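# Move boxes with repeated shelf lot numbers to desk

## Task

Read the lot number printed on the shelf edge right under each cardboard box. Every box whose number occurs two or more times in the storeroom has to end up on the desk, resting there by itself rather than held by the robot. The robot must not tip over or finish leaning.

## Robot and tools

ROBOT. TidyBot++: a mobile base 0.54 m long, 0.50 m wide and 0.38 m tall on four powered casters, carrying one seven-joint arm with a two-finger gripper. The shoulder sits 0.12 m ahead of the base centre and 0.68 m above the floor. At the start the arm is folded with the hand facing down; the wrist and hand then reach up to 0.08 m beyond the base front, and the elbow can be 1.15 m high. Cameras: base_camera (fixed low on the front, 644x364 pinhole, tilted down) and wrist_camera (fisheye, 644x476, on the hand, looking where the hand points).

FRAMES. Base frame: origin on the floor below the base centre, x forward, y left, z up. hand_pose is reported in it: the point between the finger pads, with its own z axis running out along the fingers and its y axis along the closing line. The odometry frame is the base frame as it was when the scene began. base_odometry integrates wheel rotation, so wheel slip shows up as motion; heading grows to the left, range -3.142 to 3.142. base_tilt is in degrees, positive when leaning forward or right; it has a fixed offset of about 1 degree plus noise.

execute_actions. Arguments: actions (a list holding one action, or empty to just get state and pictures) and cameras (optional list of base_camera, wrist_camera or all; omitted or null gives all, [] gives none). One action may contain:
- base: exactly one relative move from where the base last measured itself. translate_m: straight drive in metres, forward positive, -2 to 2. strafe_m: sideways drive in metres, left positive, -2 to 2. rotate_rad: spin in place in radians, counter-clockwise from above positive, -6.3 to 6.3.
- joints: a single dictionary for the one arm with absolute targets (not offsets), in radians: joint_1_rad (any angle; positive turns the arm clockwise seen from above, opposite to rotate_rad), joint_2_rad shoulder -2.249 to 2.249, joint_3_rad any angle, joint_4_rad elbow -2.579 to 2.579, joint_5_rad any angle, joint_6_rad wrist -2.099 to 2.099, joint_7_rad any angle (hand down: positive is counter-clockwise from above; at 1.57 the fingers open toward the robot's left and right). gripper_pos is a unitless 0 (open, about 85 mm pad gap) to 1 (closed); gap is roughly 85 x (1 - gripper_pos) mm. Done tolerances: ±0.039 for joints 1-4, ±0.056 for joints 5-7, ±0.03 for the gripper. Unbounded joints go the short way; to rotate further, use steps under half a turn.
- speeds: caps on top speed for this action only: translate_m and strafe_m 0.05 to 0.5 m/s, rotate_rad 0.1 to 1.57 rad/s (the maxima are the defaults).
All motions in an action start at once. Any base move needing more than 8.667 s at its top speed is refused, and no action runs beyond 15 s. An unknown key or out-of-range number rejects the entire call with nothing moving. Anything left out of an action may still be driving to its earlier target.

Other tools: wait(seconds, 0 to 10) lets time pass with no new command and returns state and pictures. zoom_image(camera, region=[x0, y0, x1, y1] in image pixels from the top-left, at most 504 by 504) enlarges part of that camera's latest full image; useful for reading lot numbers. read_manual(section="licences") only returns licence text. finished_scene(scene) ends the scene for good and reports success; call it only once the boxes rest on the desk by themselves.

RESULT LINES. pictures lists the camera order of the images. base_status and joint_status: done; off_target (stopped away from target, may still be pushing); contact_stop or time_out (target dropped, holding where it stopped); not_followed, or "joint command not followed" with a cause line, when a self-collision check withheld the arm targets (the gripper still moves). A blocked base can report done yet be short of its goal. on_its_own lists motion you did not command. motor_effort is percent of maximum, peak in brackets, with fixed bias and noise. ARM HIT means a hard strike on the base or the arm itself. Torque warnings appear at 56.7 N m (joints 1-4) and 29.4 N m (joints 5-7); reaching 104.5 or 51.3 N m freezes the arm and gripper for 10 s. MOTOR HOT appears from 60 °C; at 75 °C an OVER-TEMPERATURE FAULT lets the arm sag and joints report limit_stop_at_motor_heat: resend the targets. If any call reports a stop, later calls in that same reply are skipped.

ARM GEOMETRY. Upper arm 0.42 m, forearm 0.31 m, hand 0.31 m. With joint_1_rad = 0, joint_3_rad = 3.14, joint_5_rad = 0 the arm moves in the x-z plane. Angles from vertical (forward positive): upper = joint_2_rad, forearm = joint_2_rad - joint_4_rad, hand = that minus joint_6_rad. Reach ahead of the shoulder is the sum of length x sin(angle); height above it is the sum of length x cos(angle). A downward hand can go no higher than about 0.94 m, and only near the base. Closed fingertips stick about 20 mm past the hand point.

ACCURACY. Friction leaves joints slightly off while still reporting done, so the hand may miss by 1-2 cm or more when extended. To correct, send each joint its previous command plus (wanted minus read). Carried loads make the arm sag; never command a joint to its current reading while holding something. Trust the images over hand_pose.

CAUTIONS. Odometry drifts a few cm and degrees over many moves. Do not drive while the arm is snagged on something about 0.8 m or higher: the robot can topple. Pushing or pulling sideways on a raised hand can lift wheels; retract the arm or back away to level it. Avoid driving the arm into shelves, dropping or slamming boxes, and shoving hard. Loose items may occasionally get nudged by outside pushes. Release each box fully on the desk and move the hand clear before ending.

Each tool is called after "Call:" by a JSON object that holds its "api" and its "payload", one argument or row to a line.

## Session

Call:
{"api": "execute_actions", "payload": {
  "actions": []
}}

Scene clock: 0.00 s.
base_odometry: x=+0.000 y=+0.000 heading=+0.000 (m, m, rad; odometry frame)
base_tilt: forward=-0.3 right=+0.2 (deg)
base_status: not commanded
joint_positions: joint_1_rad=+0.003 joint_2_rad=-0.332 joint_3_rad=+3.145 joint_4_rad=-2.545 joint_5_rad=-0.053 joint_6_rad=-0.884 joint_7_rad=+1.587 gripper_pos=+0.000
joint_status: not commanded
motor_effort: joint_1_rad=+0 joint_2_rad=-2 joint_3_rad=+2 joint_4_rad=+13 joint_5_rad=+0 joint_6_rad=+0 joint_7_rad=+0 (%)
hand_pose: x=+0.2478 y=+0.0133 z=+0.5806 quat_wxyz=(-0.021, +0.999, -0.011, +0.023) (m; base frame)
pictures: base_camera, wrist_camera
camera_calibration (this result's frames):
wrist_camera: T_world_to_cam=[[-0.0158386, -0.997424, -0.0699675, 0.0628963], [-0.998383, 0.0195969, -0.0533587, 0.338458], [0.0545923, 0.0690092, -0.996121, 0.701395], [0, 0, 0, 1]] pos_world=[0.300616, 0.0076988, 0.721135]
Images, in order (width x height): base_camera 644x364, wrist_camera 644x476.

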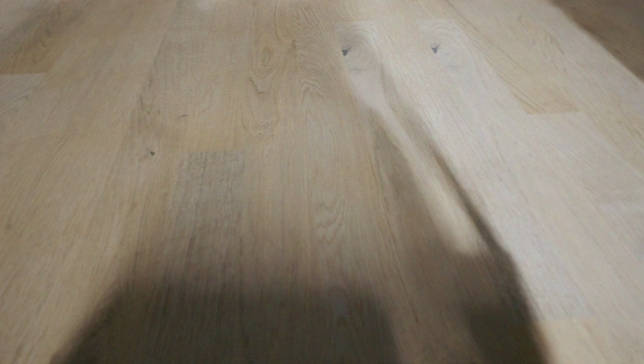

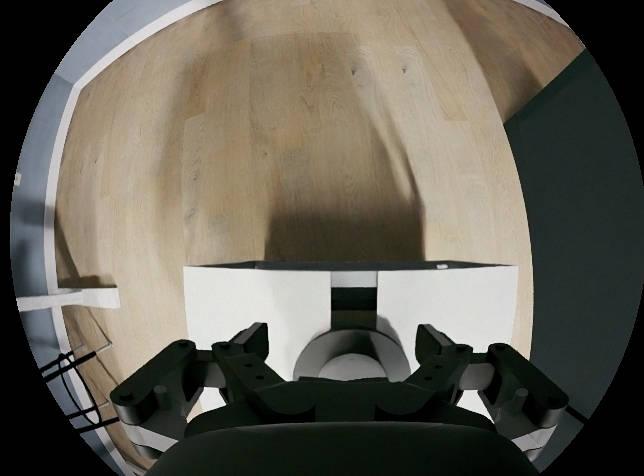

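Call:
{"api": "execute_actions", "payload": {
  "actions": [
    {"joints":{"joint_1_rad":-2.7,"joint_2_rad":-0.6,"joint_3_rad":3.14,"joint_4_rad":-1.0,"joint_5_rad":0.02,"joint_6_rad":-1.5,"joint_7_rad":1.55}}
  ],
  "cameras": ["wrist_camera"]
}}

Scene clock: 3.93 s.
base_odometry: x=+0.000 y=+0.000 heading=+0.000 (m, m, rad; odometry frame)
base_tilt: forward=-0.3 right=+0.2 (deg)
base_status: not commanded
joint_positions: joint_1_rad=-2.677 joint_2_rad=-0.578 joint_3_rad=+3.145 joint_4_rad=-1.014 joint_5_rad=-0.001 joint_6_rad=-1.476 joint_7_rad=+1.574 gripper_pos=+0.000
joint_status: all done
motor_effort: joint_1_rad=+0(2) joint_2_rad=+7(7) joint_3_rad=+1(2) joint_4_rad=+11(18) joint_5_rad=+0(1) joint_6_rad=+8(8) joint_7_rad=+0(1) (%)
hand_pose: x=-0.0566 y=+0.0881 z=+1.2148 quat_wxyz=(-0.561, +0.188, +0.795, +0.133) (m; base frame)
pictures: wrist_camera
camera_calibration (this result's frames):
wrist_camera: T_world_to_cam=[[0.42427, 0.905524, -0.00460238, -0.0450461], [0.29423, -0.14266, -0.945028, 1.23763], [-0.856402, 0.399593, -0.326958, 0.450989], [0, 0, 0, 1]] pos_world=[0.0411935, 0.0371382, 1.31684]
Images, in order (width x height): wrist_camera 644x476.

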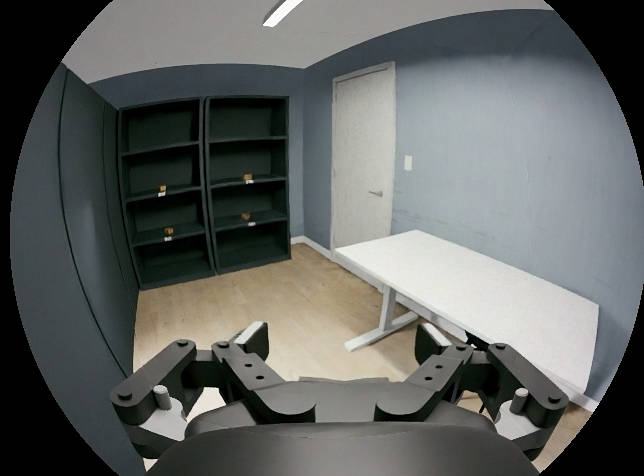

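Call:
{"api": "execute_actions", "payload": {
  "actions": [
    {"base":{"translate_m":1.12},"joints":{"joint_1_rad":-4.8}}
  ]
}}

Scene clock: 9.30 s.
base_odometry: x=+1.120 y=+0.001 heading=+0.000 (m, m, rad; odometry frame)
base_tilt: forward=-0.3 right=+0.2 (deg)
base_status: done
joint_positions: joint_1_rad=-4.775 joint_2_rad=-0.583 joint_3_rad=+3.145 joint_4_rad=-1.014 joint_5_rad=+0.001 joint_6_rad=-1.477 joint_7_rad=+1.574 gripper_pos=+0.000
joint_status: all done
motor_effort: joint_1_rad=+0(0) joint_2_rad=+7(8) joint_3_rad=+1(3) joint_4_rad=+11(13) joint_5_rad=+1(1) joint_6_rad=+8(8) joint_7_rad=+0(0) (%)
hand_pose: x=+0.1308 y=-0.1929 z=+1.2155 quat_wxyz=(-0.397, -0.594, +0.559, -0.421) (m; base frame)
pictures: base_camera, wrist_camera
camera_calibration (this result's frames):
wrist_camera: T_world_to_cam=[[-0.996103, -0.0881244, -0.00345471, 0.122612], [-0.0252104, 0.322063, -0.946382, 1.27613], [0.0845121, -0.942608, -0.32303, 0.33718], [0, 0, 0, 1]] pos_world=[0.12581, -0.0823626, 1.31705]
Images, in order (width x height): base_camera 644x364, wrist_camera 644x476.

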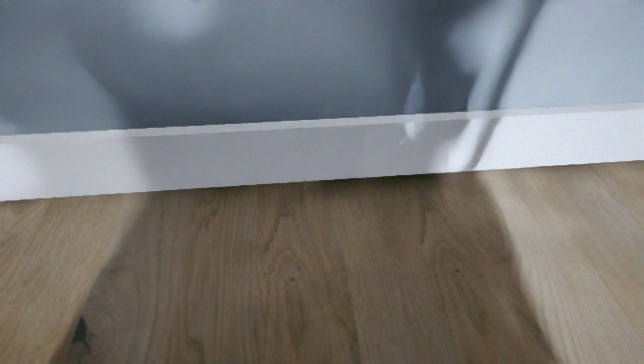

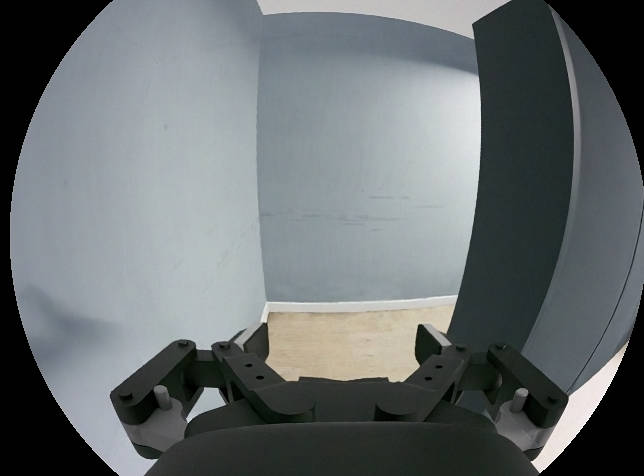

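Call:
{"api": "execute_actions", "payload": {
  "actions": []
}}

Scene clock: 11.30 s.
base_odometry: x=+1.120 y=+0.001 heading=+0.000 (m, m, rad; odometry frame)
base_tilt: forward=-0.3 right=+0.2 (deg)
base_status: done
joint_positions: joint_1_rad=-4.775 joint_2_rad=-0.583 joint_3_rad=+3.145 joint_4_rad=-1.014 joint_5_rad=+0.001 joint_6_rad=-1.477 joint_7_rad=+1.574 gripper_pos=+0.000
joint_status: all done
motor_effort: joint_1_rad=+0(0) joint_2_rad=+7(8) joint_3_rad=+1(3) joint_4_rad=+11(13) joint_5_rad=+0(1) joint_6_rad=+8(8) joint_7_rad=+0(0) (%)
hand_pose: x=+0.1308 y=-0.1929 z=+1.2155 quat_wxyz=(-0.397, -0.594, +0.559, -0.421) (m; base frame)
pictures: base_camera, wrist_camera
camera_calibration (this result's frames):
wrist_camera: T_world_to_cam=[[-0.996103, -0.0881244, -0.00345468, 0.122612], [-0.0252104, 0.322063, -0.946383, 1.27613], [0.084512, -0.942608, -0.32303, 0.337179], [0, 0, 0, 1]] pos_world=[0.12581, -0.0823626, 1.31705]
Images, in order (width x height): base_camera 644x364, wrist_camera 644x476.

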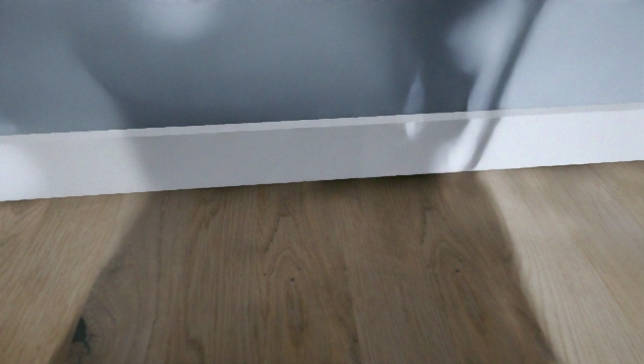

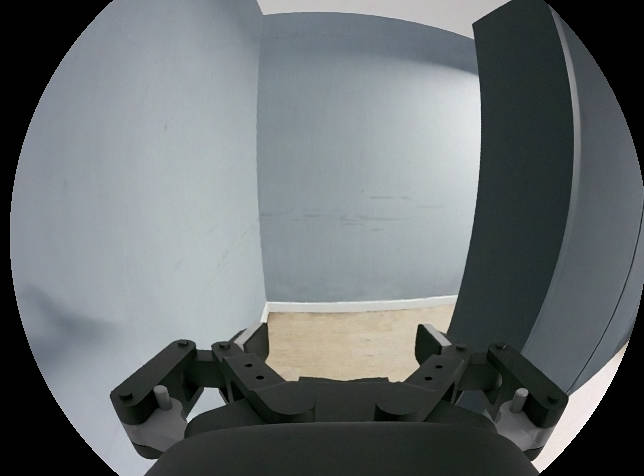

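Call:
{"api": "execute_actions", "payload": {
  "actions": [
    {"base":{"rotate_rad":1.696},"joints":{"joint_1_rad":-6.30,"joint_2_rad":-1.12,"joint_4_rad":-2.42,"joint_6_rad":-0.78}}
  ]
}}

Call:
{"api": "execute_actions", "payload": {
  "actions": [
    {"base":{"translate_m":-1.52},"joints":{"joint_1_rad":-6.9}}
  ]
}}

Scene clock: 14.30 s.
base_odometry: x=+1.120 y=+0.001 heading=+1.696 (m, m, rad; odometry frame)
base_tilt: forward=-0.3 right=+0.2 (deg)
base_status: done
joint_positions: joint_1_rad=-6.278 joint_2_rad=-1.094 joint_3_rad=+3.145 joint_4_rad=-2.407 joint_5_rad=+0.001 joint_6_rad=-0.804 joint_7_rad=+1.574 gripper_pos=+0.000
joint_status: all done
motor_effort: joint_1_rad=+1(1) joint_2_rad=+11(11) joint_3_rad=+1(2) joint_4_rad=+20(20) joint_5_rad=+1(1) joint_6_rad=+7(8) joint_7_rad=+0(0) (%)
hand_pose: x=+0.3151 y=-0.0006 z=+0.7934 quat_wxyz=(-0.002, -0.872, +0.002, -0.490) (m; base frame)
pictures: base_camera, wrist_camera
camera_calibration (this result's frames):
wrist_camera: T_world_to_cam=[[0.020451, -0.999745, -0.00959138, 0.00569351], [-0.51203, -0.00223345, -0.858965, 0.903166], [0.858724, 0.0224778, -0.511945, 0.27304], [0, 0, 0, 1]] pos_world=[0.227866, 0.00157191, 0.915624]
Images, in order (width x height): base_camera 644x364, wrist_camera 644x476.

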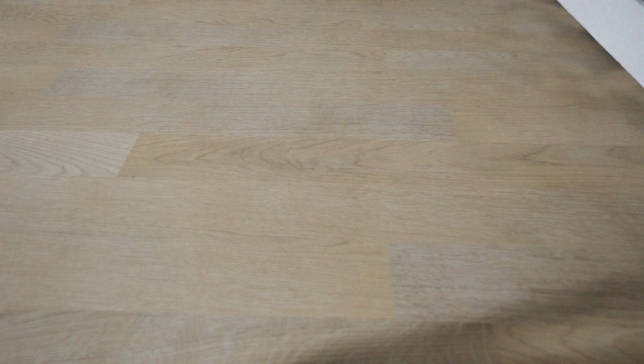

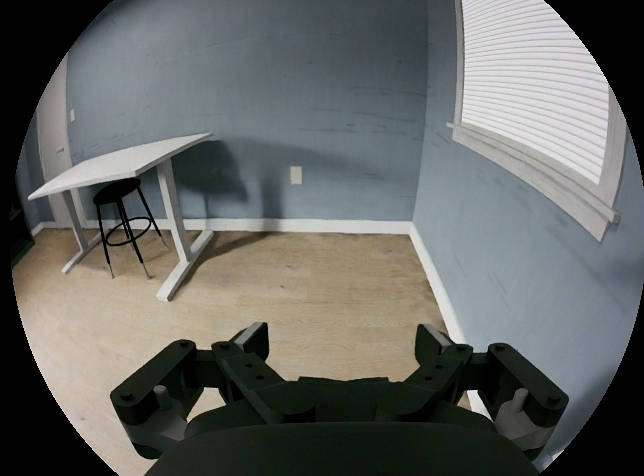

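Scene clock: 18.70 s.
base_odometry: x=+1.312 y=-1.507 heading=+1.697 (m, m, rad; odometry frame)
base_tilt: forward=-0.3 right=+0.2 (deg)
base_status: done
joint_positions: joint_1_rad=-6.878 joint_2_rad=-1.100 joint_3_rad=+3.145 joint_4_rad=-2.407 joint_5_rad=+0.001 joint_6_rad=-0.801 joint_7_rad=+1.574 gripper_pos=+0.000
joint_status: all done
motor_effort: joint_1_rad=+1(2) joint_2_rad=+11(12) joint_3_rad=+1(2) joint_4_rad=+20(20) joint_5_rad=+0(1) joint_6_rad=+7(8) joint_7_rad=+0(0) (%)
hand_pose: x=+0.2810 y=+0.1103 z=+0.7953 quat_wxyz=(+0.144, -0.831, -0.255, -0.473) (m; base frame)
pictures: base_camera, wrist_camera
camera_calibration (this result's frames):
wrist_camera: T_world_to_cam=[[0.581896, -0.81321, -0.00935407, -0.0613048], [-0.414818, -0.286892, -0.863492, 0.895352], [0.699517, 0.506343, -0.504275, 0.286058], [0, 0, 0, 1]] pos_world=[0.206979, 0.0621725, 0.916808]
Images, in order (width x height): base_camera 644x364, wrist_camera 644x476.

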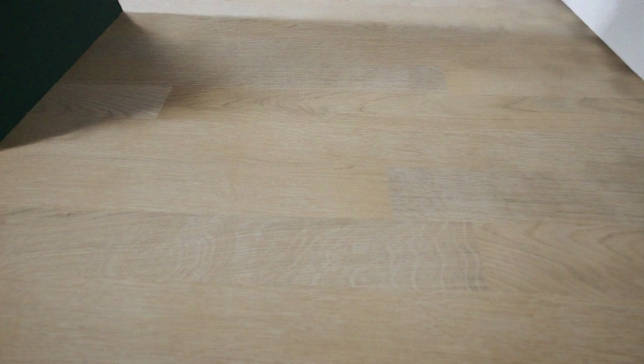

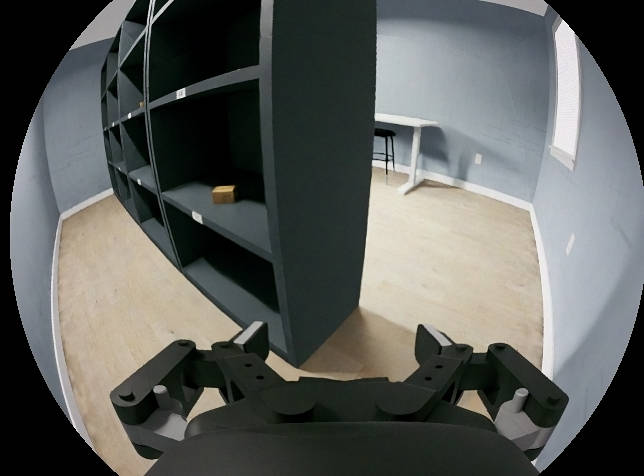

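Call:
{"api": "execute_actions", "payload": {
  "actions": [
    {"base":{"strafe_m":0.93},"joints":{"joint_1_rad":-6.27}}
  ]
}}

Scene clock: 22.17 s.
base_odometry: x=+0.389 y=-1.624 heading=+1.697 (m, m, rad; odometry frame)
base_tilt: forward=-0.3 right=+0.2 (deg)
base_status: done
joint_positions: joint_1_rad=-6.290 joint_2_rad=-1.100 joint_3_rad=+3.145 joint_4_rad=-2.407 joint_5_rad=+0.002 joint_6_rad=-0.801 joint_7_rad=+1.574 gripper_pos=+0.000
joint_status: all done
motor_effort: joint_1_rad=+0(2) joint_2_rad=+11(13) joint_3_rad=+1(2) joint_4_rad=+20(20) joint_5_rad=+1(1) joint_6_rad=+8(7) joint_7_rad=+0(0) (%)
hand_pose: x=+0.3150 y=+0.0016 z=+0.7954 quat_wxyz=(+0.001, -0.869, -0.003, -0.494) (m; base frame)
pictures: base_camera, wrist_camera
camera_calibration (this result's frames):
wrist_camera: T_world_to_cam=[[0.0322439, -0.999442, -0.00877059, 0.00353645], [-0.504019, -0.00868167, -0.863649, 0.906072], [0.863091, 0.032268, -0.504017, 0.266422], [0, 0, 0, 1]] pos_world=[0.226617, 0.00280381, 0.916841]
Images, in order (width x height): base_camera 644x364, wrist_camera 644x476.

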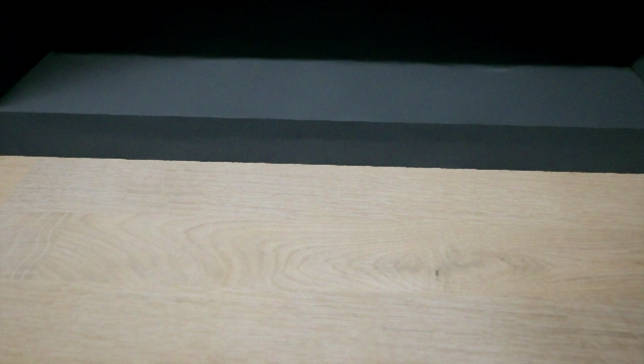

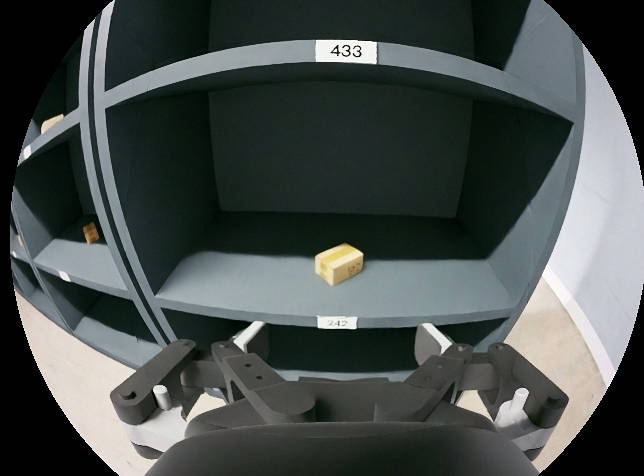

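Call:
{"api": "zoom_image", "payload": {
  "camera": "wrist_camera",
  "region": [280, 230, 400, 340]
}}

Call:
{"api": "execute_actions", "payload": {
  "actions": [
    {"base":{"strafe_m":0.93}}
  ]
}}

Region (280, 230, 400, 340) of wrist_camera's 644x476 image, scaled by 4.200; it fills the top 462 rows of this view, and the rest is white.

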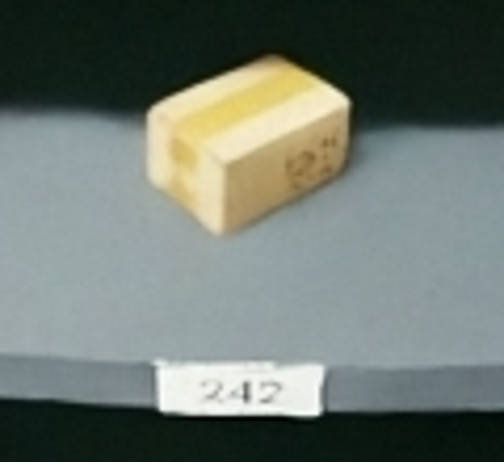

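Scene clock: 25.60 s.
base_odometry: x=-0.534 y=-1.742 heading=+1.697 (m, m, rad; odometry frame)
base_tilt: forward=-0.3 right=+0.2 (deg)
base_status: done
joint_positions: joint_1_rad=-6.289 joint_2_rad=-1.100 joint_3_rad=+3.145 joint_4_rad=-2.407 joint_5_rad=+0.002 joint_6_rad=-0.801 joint_7_rad=+1.574 gripper_pos=+0.000
joint_status: not commanded
motor_effort: joint_1_rad=+1(2) joint_2_rad=+11(12) joint_3_rad=+1(3) joint_4_rad=+20(20) joint_5_rad=+1(1) joint_6_rad=+7(8) joint_7_rad=+0(0) (%)
hand_pose: x=+0.3150 y=+0.0014 z=+0.7954 quat_wxyz=(+0.001, -0.869, -0.003, -0.494) (m; base frame)
pictures: base_camera, wrist_camera
camera_calibration (this result's frames):
wrist_camera: T_world_to_cam=[[0.0312498, -0.999474, -0.0086678, 0.0035545], [-0.504027, -0.00826914, -0.863648, 0.906073], [0.863122, 0.0313576, -0.50402, 0.266421], [0, 0, 0, 1]] pos_world=[0.22662, 0.00269075, 0.916841]
Images, in order (width x height): base_camera 644x364, wrist_camera 644x476.

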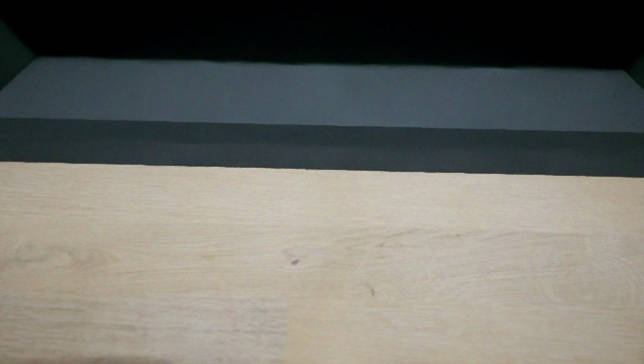

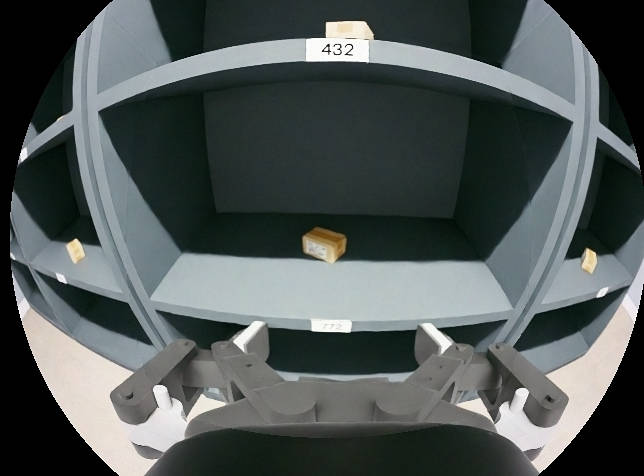

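Call:
{"api": "zoom_image", "payload": {
  "camera": "wrist_camera",
  "region": [270, 220, 390, 340]
}}

Call:
{"api": "execute_actions", "payload": {
  "actions": [
    {"base":{"strafe_m":0.94}}
  ]
}}

Region (270, 220, 390, 340) of wrist_camera's 644x476 image, scaled by 4.200.

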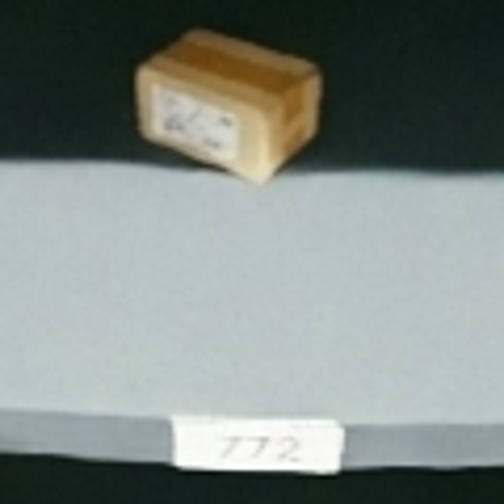

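Scene clock: 29.00 s.
base_odometry: x=-1.466 y=-1.861 heading=+1.698 (m, m, rad; odometry frame)
base_tilt: forward=-0.3 right=+0.2 (deg)
base_status: done
joint_positions: joint_1_rad=-6.288 joint_2_rad=-1.100 joint_3_rad=+3.145 joint_4_rad=-2.407 joint_5_rad=+0.002 joint_6_rad=-0.801 joint_7_rad=+1.574 gripper_pos=+0.000
joint_status: not commanded
motor_effort: joint_1_rad=+0(2) joint_2_rad=+11(12) joint_3_rad=+1(2) joint_4_rad=+20(20) joint_5_rad=+1(1) joint_6_rad=+8(7) joint_7_rad=+0(0) (%)
hand_pose: x=+0.3150 y=+0.0013 z=+0.7954 quat_wxyz=(+0.000, -0.869, -0.003, -0.494) (m; base frame)
pictures: base_camera, wrist_camera
camera_calibration (this result's frames):
wrist_camera: T_world_to_cam=[[0.030665, -0.999493, -0.00858535, 0.00354365], [-0.504031, -0.0080455, -0.863648, 0.906073], [0.863141, 0.0308111, -0.504022, 0.266421], [0, 0, 0, 1]] pos_world=[0.226622, 0.00262295, 0.91684]
Images, in order (width x height): base_camera 644x364, wrist_camera 644x476.

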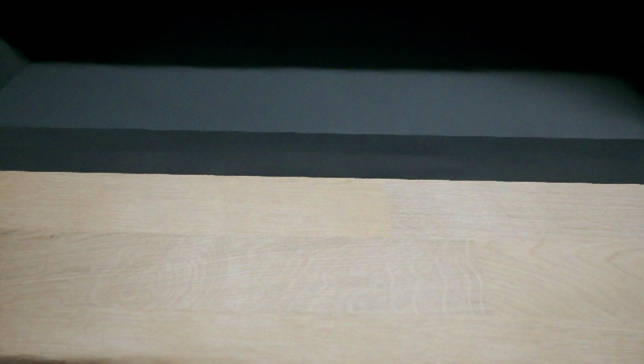

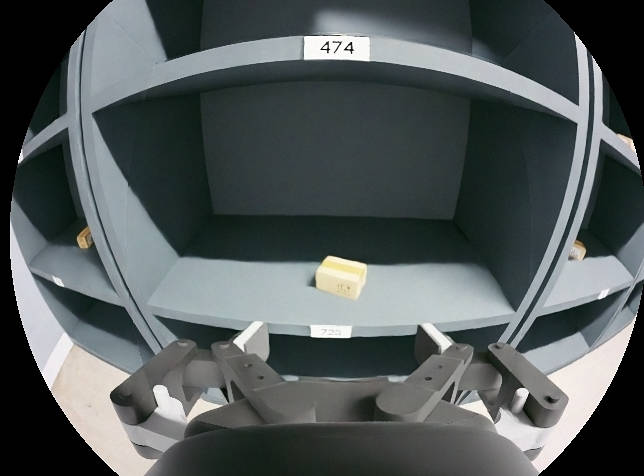

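Call:
{"api": "zoom_image", "payload": {
  "camera": "wrist_camera",
  "region": [290, 250, 390, 345]
}}

Region (290, 250, 390, 345) of wrist_camera's 644x476 image, scaled by 5.040; it fills the top 479 rows of this view, and the rest is white.

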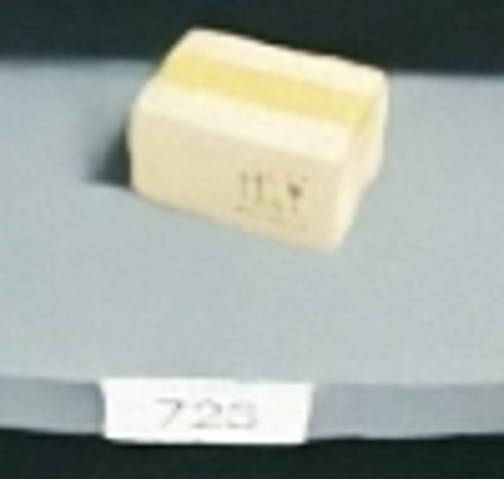

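Call:
{"api": "execute_actions", "payload": {
  "actions": [
    {"base":{"strafe_m":0.75},"joints":{"joint_1_rad":-6.65}}
  ]
}}

Scene clock: 32.33 s.
base_odometry: x=-2.210 y=-1.957 heading=+1.698 (m, m, rad; odometry frame)
base_tilt: forward=-0.3 right=+0.2 (deg)
base_status: done
joint_positions: joint_1_rad=-6.628 joint_2_rad=-1.100 joint_3_rad=+3.145 joint_4_rad=-2.407 joint_5_rad=+0.002 joint_6_rad=-0.801 joint_7_rad=+1.574 gripper_pos=+0.000
joint_status: all done
motor_effort: joint_1_rad=+1(1) joint_2_rad=+11(12) joint_3_rad=+2(2) joint_4_rad=+20(19) joint_5_rad=+1(1) joint_6_rad=+7(7) joint_7_rad=+0(0) (%)
hand_pose: x=+0.3034 y=+0.0665 z=+0.7954 quat_wxyz=(+0.084, -0.856, -0.150, -0.487) (m; base frame)
pictures: base_camera, wrist_camera
camera_calibration (this result's frames):
wrist_camera: T_world_to_cam=[[0.361928, -0.932169, -0.00833355, -0.0361228], [-0.472479, -0.175726, -0.863646, 0.902316], [0.803599, 0.316515, -0.50403, 0.273514], [0, 0, 0, 1]] pos_world=[0.219604, 0.0383164, 0.91684]
Images, in order (width x height): base_camera 644x364, wrist_camera 644x476.

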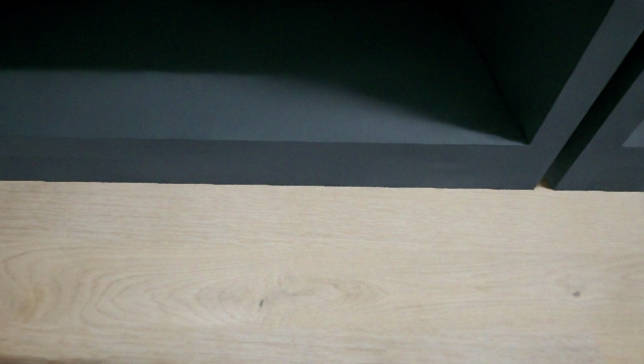

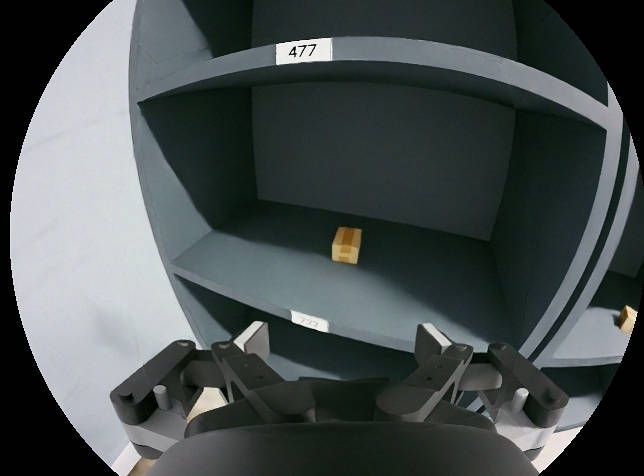

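Call:
{"api": "zoom_image", "payload": {
  "camera": "wrist_camera",
  "region": [280, 300, 340, 340]
}}

Call:
{"api": "zoom_image", "payload": {
  "camera": "wrist_camera",
  "region": [310, 215, 380, 275]
}}

Region (280, 300, 340, 340) of wrist_camera's 644x476 image, scaled by 8.400.

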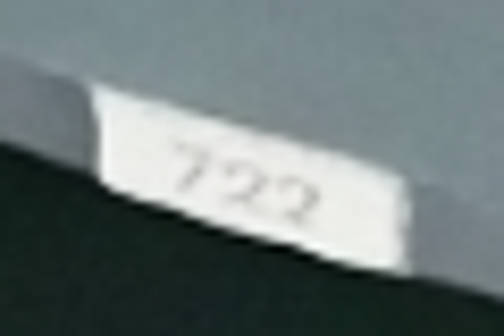

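Region (310, 215, 380, 275) of wrist_camera's 644x476 image, scaled by 7.200; it fills the top 432 rows of this view, and the rest is white.

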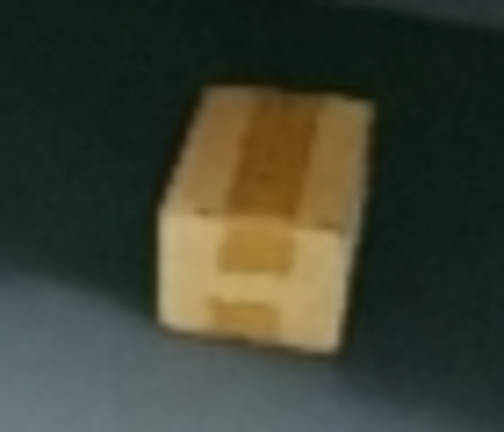

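Call:
{"api": "execute_actions", "payload": {
  "actions": [
    {"base":{"strafe_m":-1.7},"joints":{"joint_1_rad":-6.27,"joint_2_rad":-0.8,"joint_4_rad":-1.3,"joint_6_rad":-1.5}}
  ]
}}

Call:
{"api": "execute_actions", "payload": {
  "actions": [
    {"base":{"strafe_m":-1.80},"joints":{"joint_1_rad":-6.9}}
  ]
}}

Scene clock: 37.97 s.
base_odometry: x=-0.524 y=-1.742 heading=+1.698 (m, m, rad; odometry frame)
base_tilt: forward=-0.3 right=+0.3 (deg)
base_status: done
joint_positions: joint_1_rad=-6.293 joint_2_rad=-0.827 joint_3_rad=+3.144 joint_4_rad=-1.314 joint_5_rad=+0.005 joint_6_rad=-1.477 joint_7_rad=+1.574 gripper_pos=+0.000
joint_status: all done
motor_effort: joint_1_rad=+0(1) joint_2_rad=+13(14) joint_3_rad=+1(3) joint_4_rad=+12(21) joint_5_rad=+1(1) joint_6_rad=+8(8) joint_7_rad=+0(0) (%)
hand_pose: x=+0.2440 y=+0.0002 z=+1.1254 quat_wxyz=(+0.000, -0.831, -0.003, -0.556) (m; base frame)
pictures: base_camera, wrist_camera
camera_calibration (this result's frames):
wrist_camera: T_world_to_cam=[[0.0324535, -0.999468, -0.00334606, 0.00109854], [-0.374489, -0.00905588, -0.927187, 1.19523], [0.926663, 0.0313435, -0.374584, 0.33291], [0, 0, 0, 1]] pos_world=[0.139068, 0.0014872, 1.2329]
Images, in order (width x height): base_camera 644x364, wrist_camera 644x476.

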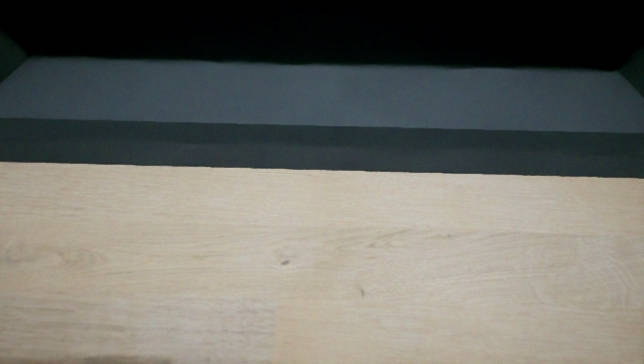

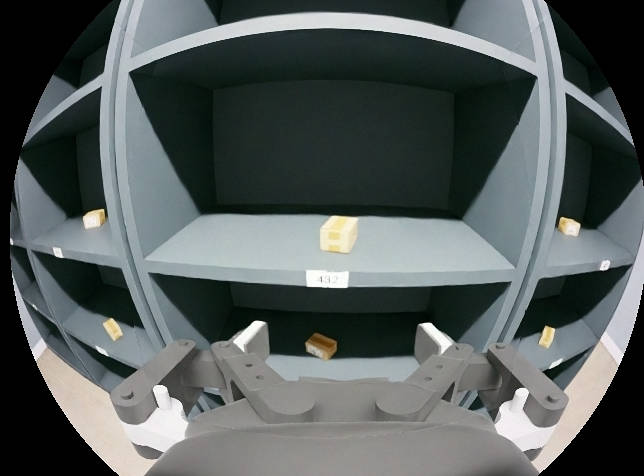

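Scene clock: 42.93 s.
base_odometry: x=+1.262 y=-1.515 heading=+1.698 (m, m, rad; odometry frame)
base_tilt: forward=-0.3 right=+0.2 (deg)
base_status: done
joint_positions: joint_1_rad=-6.880 joint_2_rad=-0.823 joint_3_rad=+3.143 joint_4_rad=-1.314 joint_5_rad=+0.005 joint_6_rad=-1.477 joint_7_rad=+1.574 gripper_pos=+0.000
joint_status: all done
motor_effort: joint_1_rad=+1(1) joint_2_rad=+13(16) joint_3_rad=+1(3) joint_4_rad=+12(12) joint_5_rad=+0(1) joint_6_rad=+8(8) joint_7_rad=+0(0) (%)
hand_pose: x=+0.2244 y=+0.0704 z=+1.1249 quat_wxyz=(+0.160, -0.796, -0.244, -0.530) (m; base frame)
pictures: base_camera, wrist_camera
camera_calibration (this result's frames):
wrist_camera: T_world_to_cam=[[0.580567, -0.814208, -0.00261606, -0.064897], [-0.309611, -0.217793, -0.925585, 1.18636], [0.753049, 0.538174, -0.378532, 0.356406], [0, 0, 0, 1]] pos_world=[0.136596, 0.0137327, 1.23282]
Images, in order (width x height): base_camera 644x364, wrist_camera 644x476.

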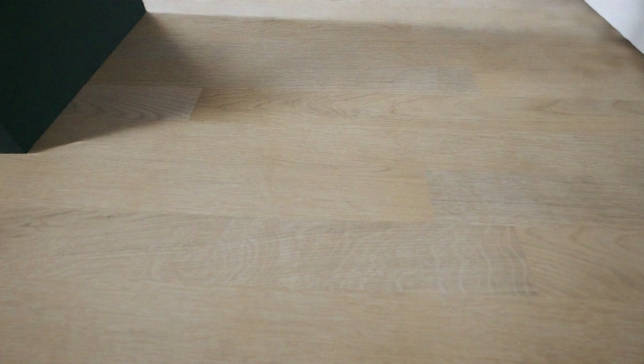

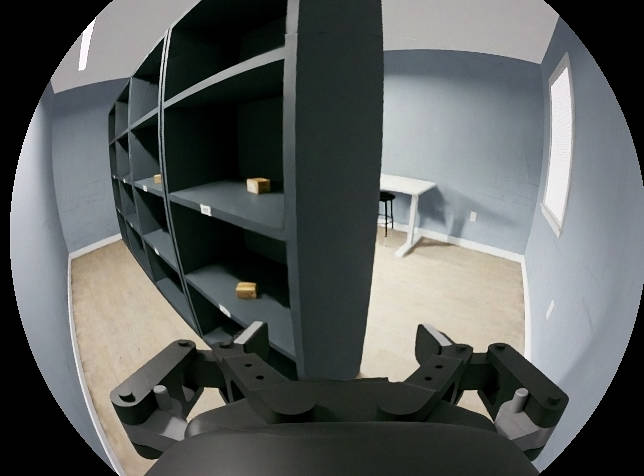

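Call:
{"api": "execute_actions", "payload": {
  "actions": [
    {"base":{"translate_m":1.87}}
  ],
  "cameras": ["base_camera"]
}}

Call:
{"api": "execute_actions", "payload": {
  "actions": [
    {"base":{"strafe_m":2.0},"joints":{"joint_1_rad":-7.87,"joint_2_rad":0.3,"joint_4_rad":-2.0,"joint_6_rad":0.6}}
  ]
}}

Scene clock: 48.43 s.
base_odometry: x=+1.027 y=+0.340 heading=+1.697 (m, m, rad; odometry frame)
base_tilt: forward=-0.3 right=+0.2 (deg)
base_status: done
joint_positions: joint_1_rad=-6.880 joint_2_rad=-0.813 joint_3_rad=+3.143 joint_4_rad=-1.313 joint_5_rad=+0.005 joint_6_rad=-1.477 joint_7_rad=+1.574 gripper_pos=+0.000
joint_status: not commanded
motor_effort: joint_1_rad=+0(0) joint_2_rad=+13(16) joint_3_rad=+2(3) joint_4_rad=+12(13) joint_5_rad=+1(1) joint_6_rad=+8(8) joint_7_rad=+0(0) (%)
hand_pose: x=+0.2278 y=+0.0727 z=+1.1239 quat_wxyz=(+0.159, -0.798, -0.245, -0.527) (m; base frame)
pictures: base_camera
Images, in order (width x height): base_camera 644x364.

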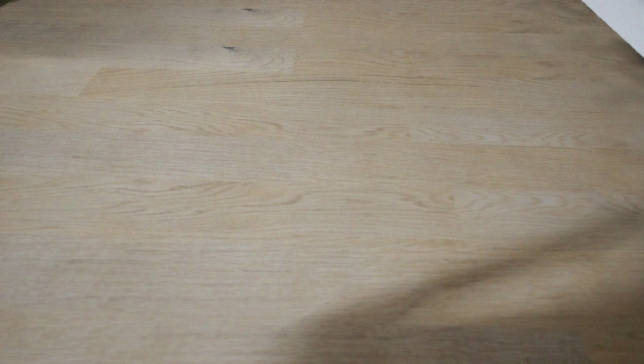

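Scene clock: 53.80 s.
base_odometry: x=-0.958 y=+0.088 heading=+1.697 (m, m, rad; odometry frame)
base_tilt: forward=-0.3 right=+0.2 (deg)
base_status: done
joint_positions: joint_1_rad=-7.852 joint_2_rad=+0.289 joint_3_rad=+3.143 joint_4_rad=-1.987 joint_5_rad=+0.006 joint_6_rad=+0.579 joint_7_rad=+1.574 gripper_pos=+0.000
joint_status: all done
motor_effort: joint_1_rad=+1(1) joint_2_rad=-30(32) joint_3_rad=+0(1) joint_4_rad=+17(20) joint_5_rad=+0(0) joint_6_rad=+8(9) joint_7_rad=+0(0) (%)
hand_pose: x=+0.1189 y=+0.6681 z=+0.8420 quat_wxyz=(+0.465, -0.529, -0.533, -0.469) (m; base frame)
pictures: base_camera, wrist_camera
camera_calibration (this result's frames):
wrist_camera: T_world_to_cam=[[0.999556, 0.0285471, 0.00858136, -0.140076], [0.0118813, -0.117517, -0.993, 0.973551], [-0.0273388, 0.99266, -0.117804, -0.423278], [0, 0, 0, 1]] pos_world=[0.116875, 0.538579, 0.918074]
Images, in order (width x height): base_camera 644x364, wrist_camera 644x476.

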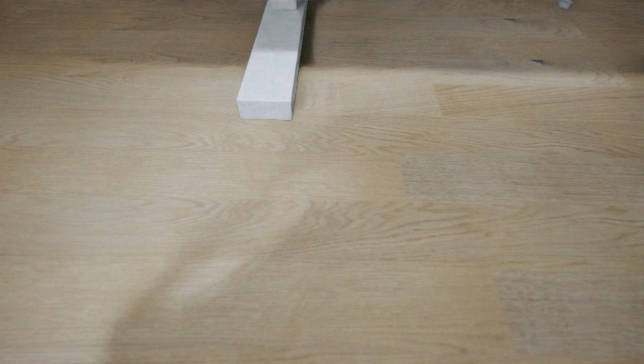

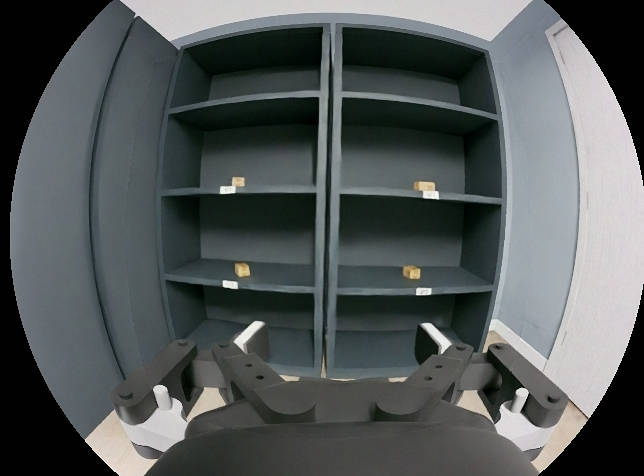

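Call:
{"api": "execute_actions", "payload": {
  "actions": [
    {"base":{"strafe_m":0.74},"joints":{"joint_1_rad":-8.32,"joint_2_rad":0.8,"joint_4_rad":-1.9,"joint_6_rad":1.1}}
  ],
  "cameras": ["wrist_camera"]
}}

Scene clock: 57.13 s.
base_odometry: x=-1.692 y=-0.005 heading=+1.697 (m, m, rad; odometry frame)
base_tilt: forward=-0.3 right=+0.2 (deg)
base_status: done
joint_positions: joint_1_rad=-8.305 joint_2_rad=+0.788 joint_3_rad=+3.141 joint_4_rad=-1.911 joint_5_rad=+0.006 joint_6_rad=+1.078 joint_7_rad=+1.574 gripper_pos=+0.000
joint_status: all done
motor_effort: joint_1_rad=+1(2) joint_2_rad=-40(43) joint_3_rad=+0(1) joint_4_rad=+12(19) joint_5_rad=+0(0) joint_6_rad=+9(9) joint_7_rad=+0(0) (%)
hand_pose: x=-0.2078 y=+0.6680 z=+0.6784 quat_wxyz=(+0.584, -0.382, -0.616, -0.366) (m; base frame)
pictures: wrist_camera
camera_calibration (this result's frames):
wrist_camera: T_world_to_cam=[[0.885038, 0.465447, 0.00821118, -0.127494], [0.0271434, -0.0339877, -0.999054, 0.766474], [-0.464727, 0.884423, -0.0427142, -0.520981], [0, 0, 0, 1]] pos_world=[-0.150082, 0.54616, 0.744542]
Images, in order (width x height): wrist_camera 644x476.

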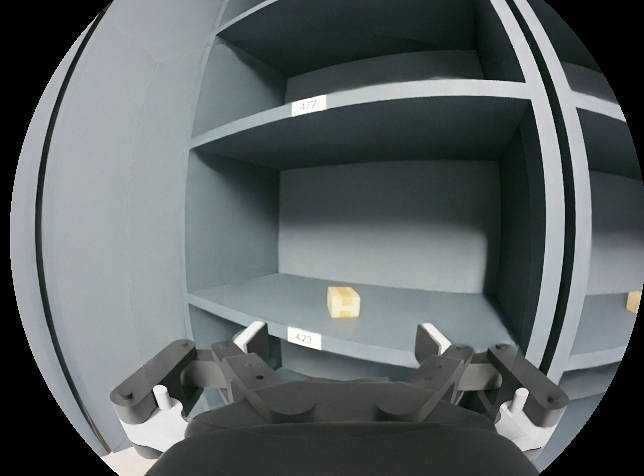

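Call:
{"api": "zoom_image", "payload": {
  "camera": "wrist_camera",
  "region": [275, 85, 345, 125]
}}

Call:
{"api": "zoom_image", "payload": {
  "camera": "wrist_camera",
  "region": [275, 280, 375, 360]
}}

Call:
{"api": "execute_actions", "payload": {
  "actions": [
    {"joints":{"joint_1_rad":-7.42}}
  ],
  "cameras": ["wrist_camera"]
}}

Region (275, 85, 345, 125) of wrist_camera's 644x476 image, scaled by 7.200; it fills the top 288 rows of this view, and the rest is white.

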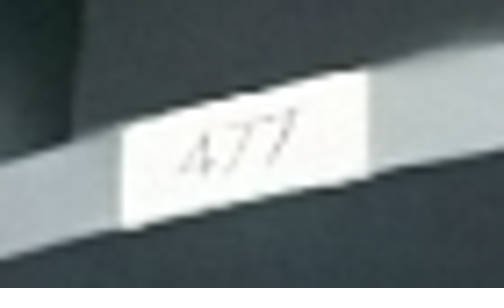

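Region (275, 280, 375, 360) of wrist_camera's 644x476 image, scaled by 5.040; it fills the top 403 rows of this view, and the rest is white.

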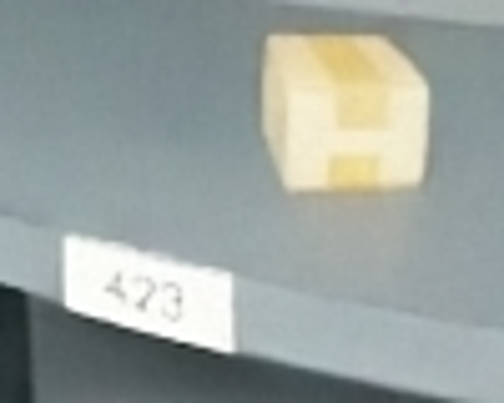

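Scene clock: 59.53 s.
base_odometry: x=-1.692 y=-0.005 heading=+1.697 (m, m, rad; odometry frame)
base_tilt: forward=-0.3 right=+0.2 (deg)
base_status: not commanded
joint_positions: joint_1_rad=-7.436 joint_2_rad=+0.788 joint_3_rad=+3.142 joint_4_rad=-1.911 joint_5_rad=+0.006 joint_6_rad=+1.078 joint_7_rad=+1.574 gripper_pos=+0.000
joint_status: all done
motor_effort: joint_1_rad=+1(3) joint_2_rad=-40(41) joint_3_rad=-1(3) joint_4_rad=+11(12) joint_5_rad=+0(0) joint_6_rad=+9(9) joint_7_rad=+0(0) (%)
hand_pose: x=+0.4185 y=+0.6807 z=+0.6784 quat_wxyz=(+0.375, -0.606, -0.398, -0.578) (m; base frame)
pictures: wrist_camera
camera_calibration (this result's frames):
wrist_camera: T_world_to_cam=[[0.926639, -0.375855, 0.00853443, -0.132665], [-0.00815797, -0.042798, -0.99905, 0.770669], [0.375863, 0.92569, -0.0427245, -0.621008], [0, 0, 0, 1]] pos_world=[0.362634, 0.557981, 0.744537]
Images, in order (width x height): wrist_camera 644x476.

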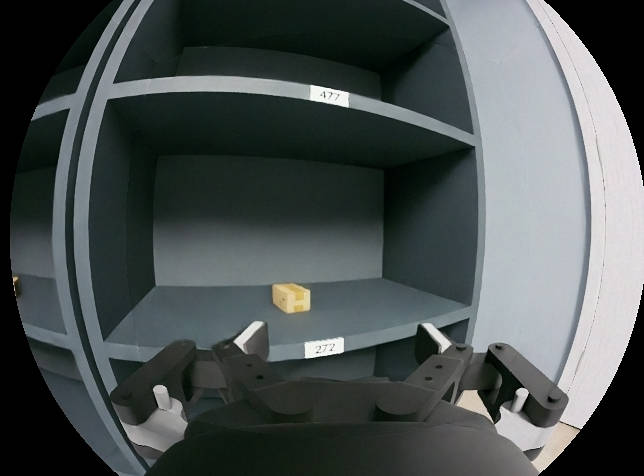

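Call:
{"api": "zoom_image", "payload": {
  "camera": "wrist_camera",
  "region": [290, 325, 360, 370]
}}

Call:
{"api": "zoom_image", "payload": {
  "camera": "wrist_camera",
  "region": [295, 75, 365, 120]
}}

Region (290, 325, 360, 370) of wrist_camera's 644x476 image, scaled by 7.200; it fills the top 324 rows of this view, and the rest is white.

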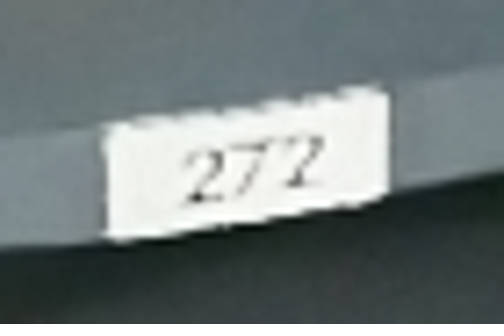

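Region (295, 75, 365, 120) of wrist_camera's 644x476 image, scaled by 7.200; it fills the top 324 rows of this view, and the rest is white.

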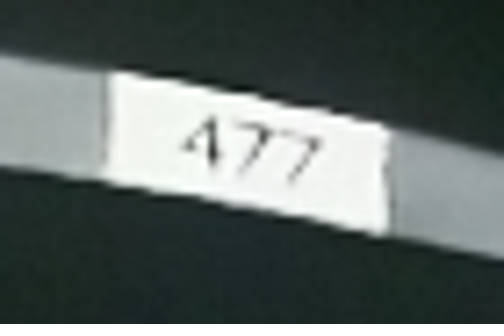

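Call:
{"api": "execute_actions", "payload": {
  "actions": [
    {"base":{"strafe_m":0.15},"joints":{"joint_1_rad":-7.5,"joint_2_rad":0.10,"joint_4_rad":-1.0,"joint_6_rad":-1.04}}
  ],
  "cameras": ["wrist_camera"]
}}

Scene clock: 62.57 s.
base_odometry: x=-1.841 y=-0.024 heading=+1.698 (m, m, rad; odometry frame)
base_tilt: forward=-0.3 right=+0.2 (deg)
base_status: done
joint_positions: joint_1_rad=-7.475 joint_2_rad=+0.100 joint_3_rad=+3.142 joint_4_rad=-1.008 joint_5_rad=+0.006 joint_6_rad=-1.021 joint_7_rad=+1.574 gripper_pos=+0.000
joint_status: all done
motor_effort: joint_1_rad=+1(2) joint_2_rad=-23(44) joint_3_rad=+0(1) joint_4_rad=+18(21) joint_5_rad=+1(0) joint_6_rad=+7(9) joint_7_rad=+0(0) (%)
hand_pose: x=+0.3368 y=+0.5455 z=+1.0760 quat_wxyz=(+0.269, -0.723, -0.492, -0.403) (m; base frame)
pictures: wrist_camera
camera_calibration (this result's frames):
wrist_camera: T_world_to_cam=[[0.937746, -0.347306, -0.00336009, -0.11763], [-0.184111, -0.488862, -0.852712, 1.30658], [0.294509, 0.800246, -0.522371, 0.163793], [0, 0, 0, 1]] pos_world=[0.302624, 0.466808, 1.1993]
Images, in order (width x height): wrist_camera 644x476.

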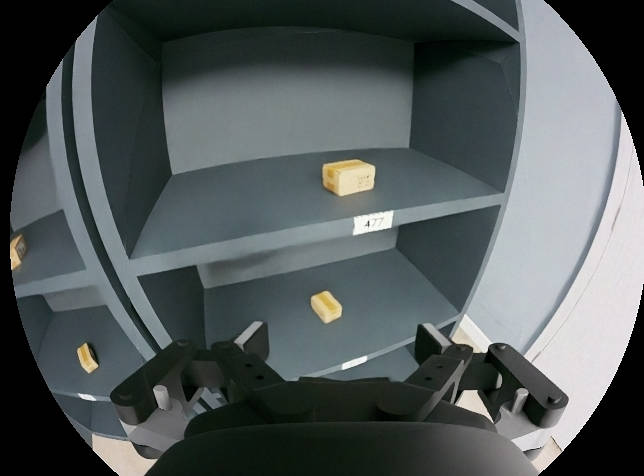

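Call:
{"api": "zoom_image", "payload": {
  "camera": "wrist_camera",
  "region": [315, 150, 399, 234]
}}

Region (315, 150, 399, 234) of wrist_camera's 644x476 image, scaled by 6.000.

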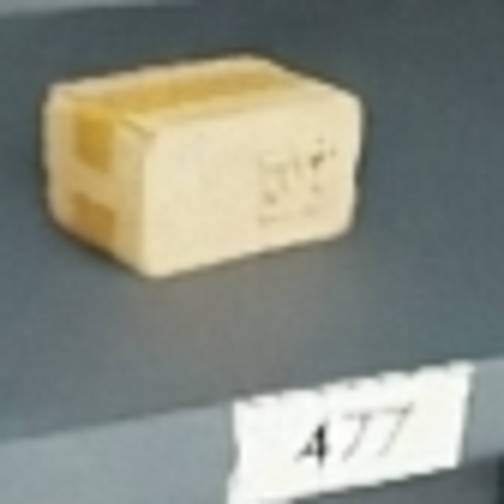

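Call:
{"api": "execute_actions", "payload": {
  "actions": [
    {"base":{"translate_m":0.075},"joints":{"joint_1_rad":-7.875,"joint_2_rad":0.39,"joint_4_rad":-0.757,"joint_5_rad":1.06,"joint_6_rad":-1.70,"joint_7_rad":0.41}}
  ],
  "cameras": ["wrist_camera"]
}}

Scene clock: 67.43 s.
base_odometry: x=-1.850 y=+0.050 heading=+1.698 (m, m, rad; odometry frame)
base_tilt: forward=-0.3 right=+0.2 (deg)
base_status: done
joint_positions: joint_1_rad=-7.858 joint_2_rad=+0.371 joint_3_rad=+3.142 joint_4_rad=-0.774 joint_5_rad=+1.046 joint_6_rad=-1.680 joint_7_rad=+0.426 gripper_pos=+0.000
joint_status: all done
motor_effort: joint_1_rad=+0(1) joint_2_rad=-30(33) joint_3_rad=+2(3) joint_4_rad=+15(19) joint_5_rad=+7(7) joint_6_rad=+3(7) joint_7_rad=+0(0) (%)
hand_pose: x=+0.3838 y=+0.4731 z=+1.0482 quat_wxyz=(+0.032, -0.864, -0.053, -0.500) (m; base frame)
pictures: wrist_camera
camera_calibration (this result's frames):
wrist_camera: T_world_to_cam=[[0.15043, -0.988542, -0.0124462, 0.42809], [-0.487073, -0.0631527, -0.871075, 1.19023], [0.860308, 0.137098, -0.490993, 0.25703], [0, 0, 0, 1]] pos_world=[0.294207, 0.463113, 1.16831]
Images, in order (width x height): wrist_camera 644x476.

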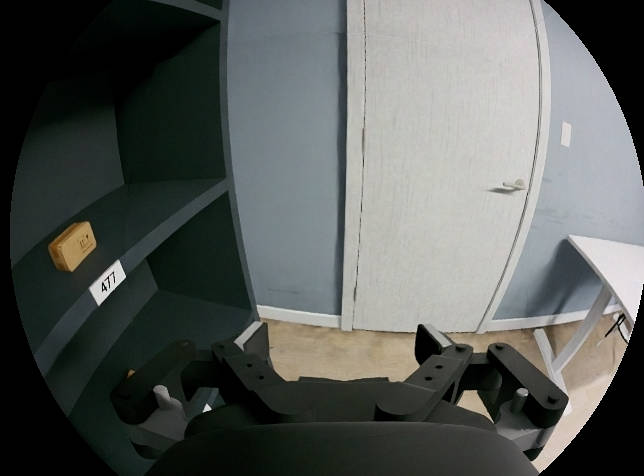

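Call:
{"api": "execute_actions", "payload": {
  "actions": [
    {"base":{"strafe_m":0.33},"joints":{"joint_1_rad":-7.90}}
  ],
  "cameras": ["wrist_camera"]
}}

Scene clock: 69.67 s.
base_odometry: x=-2.178 y=+0.009 heading=+1.697 (m, m, rad; odometry frame)
base_tilt: forward=-0.3 right=+0.2 (deg)
base_status: done
joint_positions: joint_1_rad=-7.879 joint_2_rad=+0.385 joint_3_rad=+3.142 joint_4_rad=-0.772 joint_5_rad=+1.046 joint_6_rad=-1.681 joint_7_rad=+0.426 gripper_pos=+0.000
joint_status: all done
motor_effort: joint_1_rad=+0(2) joint_2_rad=-32(35) joint_3_rad=+2(2) joint_4_rad=+15(15) joint_5_rad=+7(7) joint_6_rad=+3(4) joint_7_rad=+0(0) (%)
hand_pose: x=+0.3736 y=+0.4836 z=+1.0422 quat_wxyz=(+0.032, -0.864, -0.065, -0.499) (m; base frame)
pictures: wrist_camera
camera_calibration (this result's frames):
wrist_camera: T_world_to_cam=[[0.170843, -0.985298, -0.000460338, 0.418223], [-0.485359, -0.083751, -0.870295, 1.18925], [0.857461, 0.148907, -0.492531, 0.258382], [0, 0, 0, 1]] pos_world=[0.28421, 0.4732, 1.16245]
Images, in order (width x height): wrist_camera 644x476.

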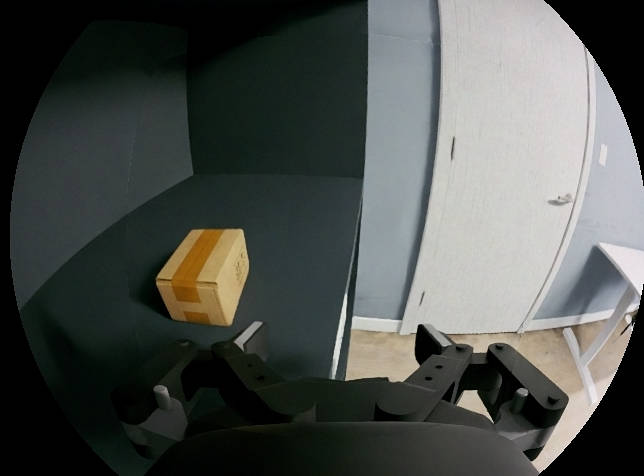

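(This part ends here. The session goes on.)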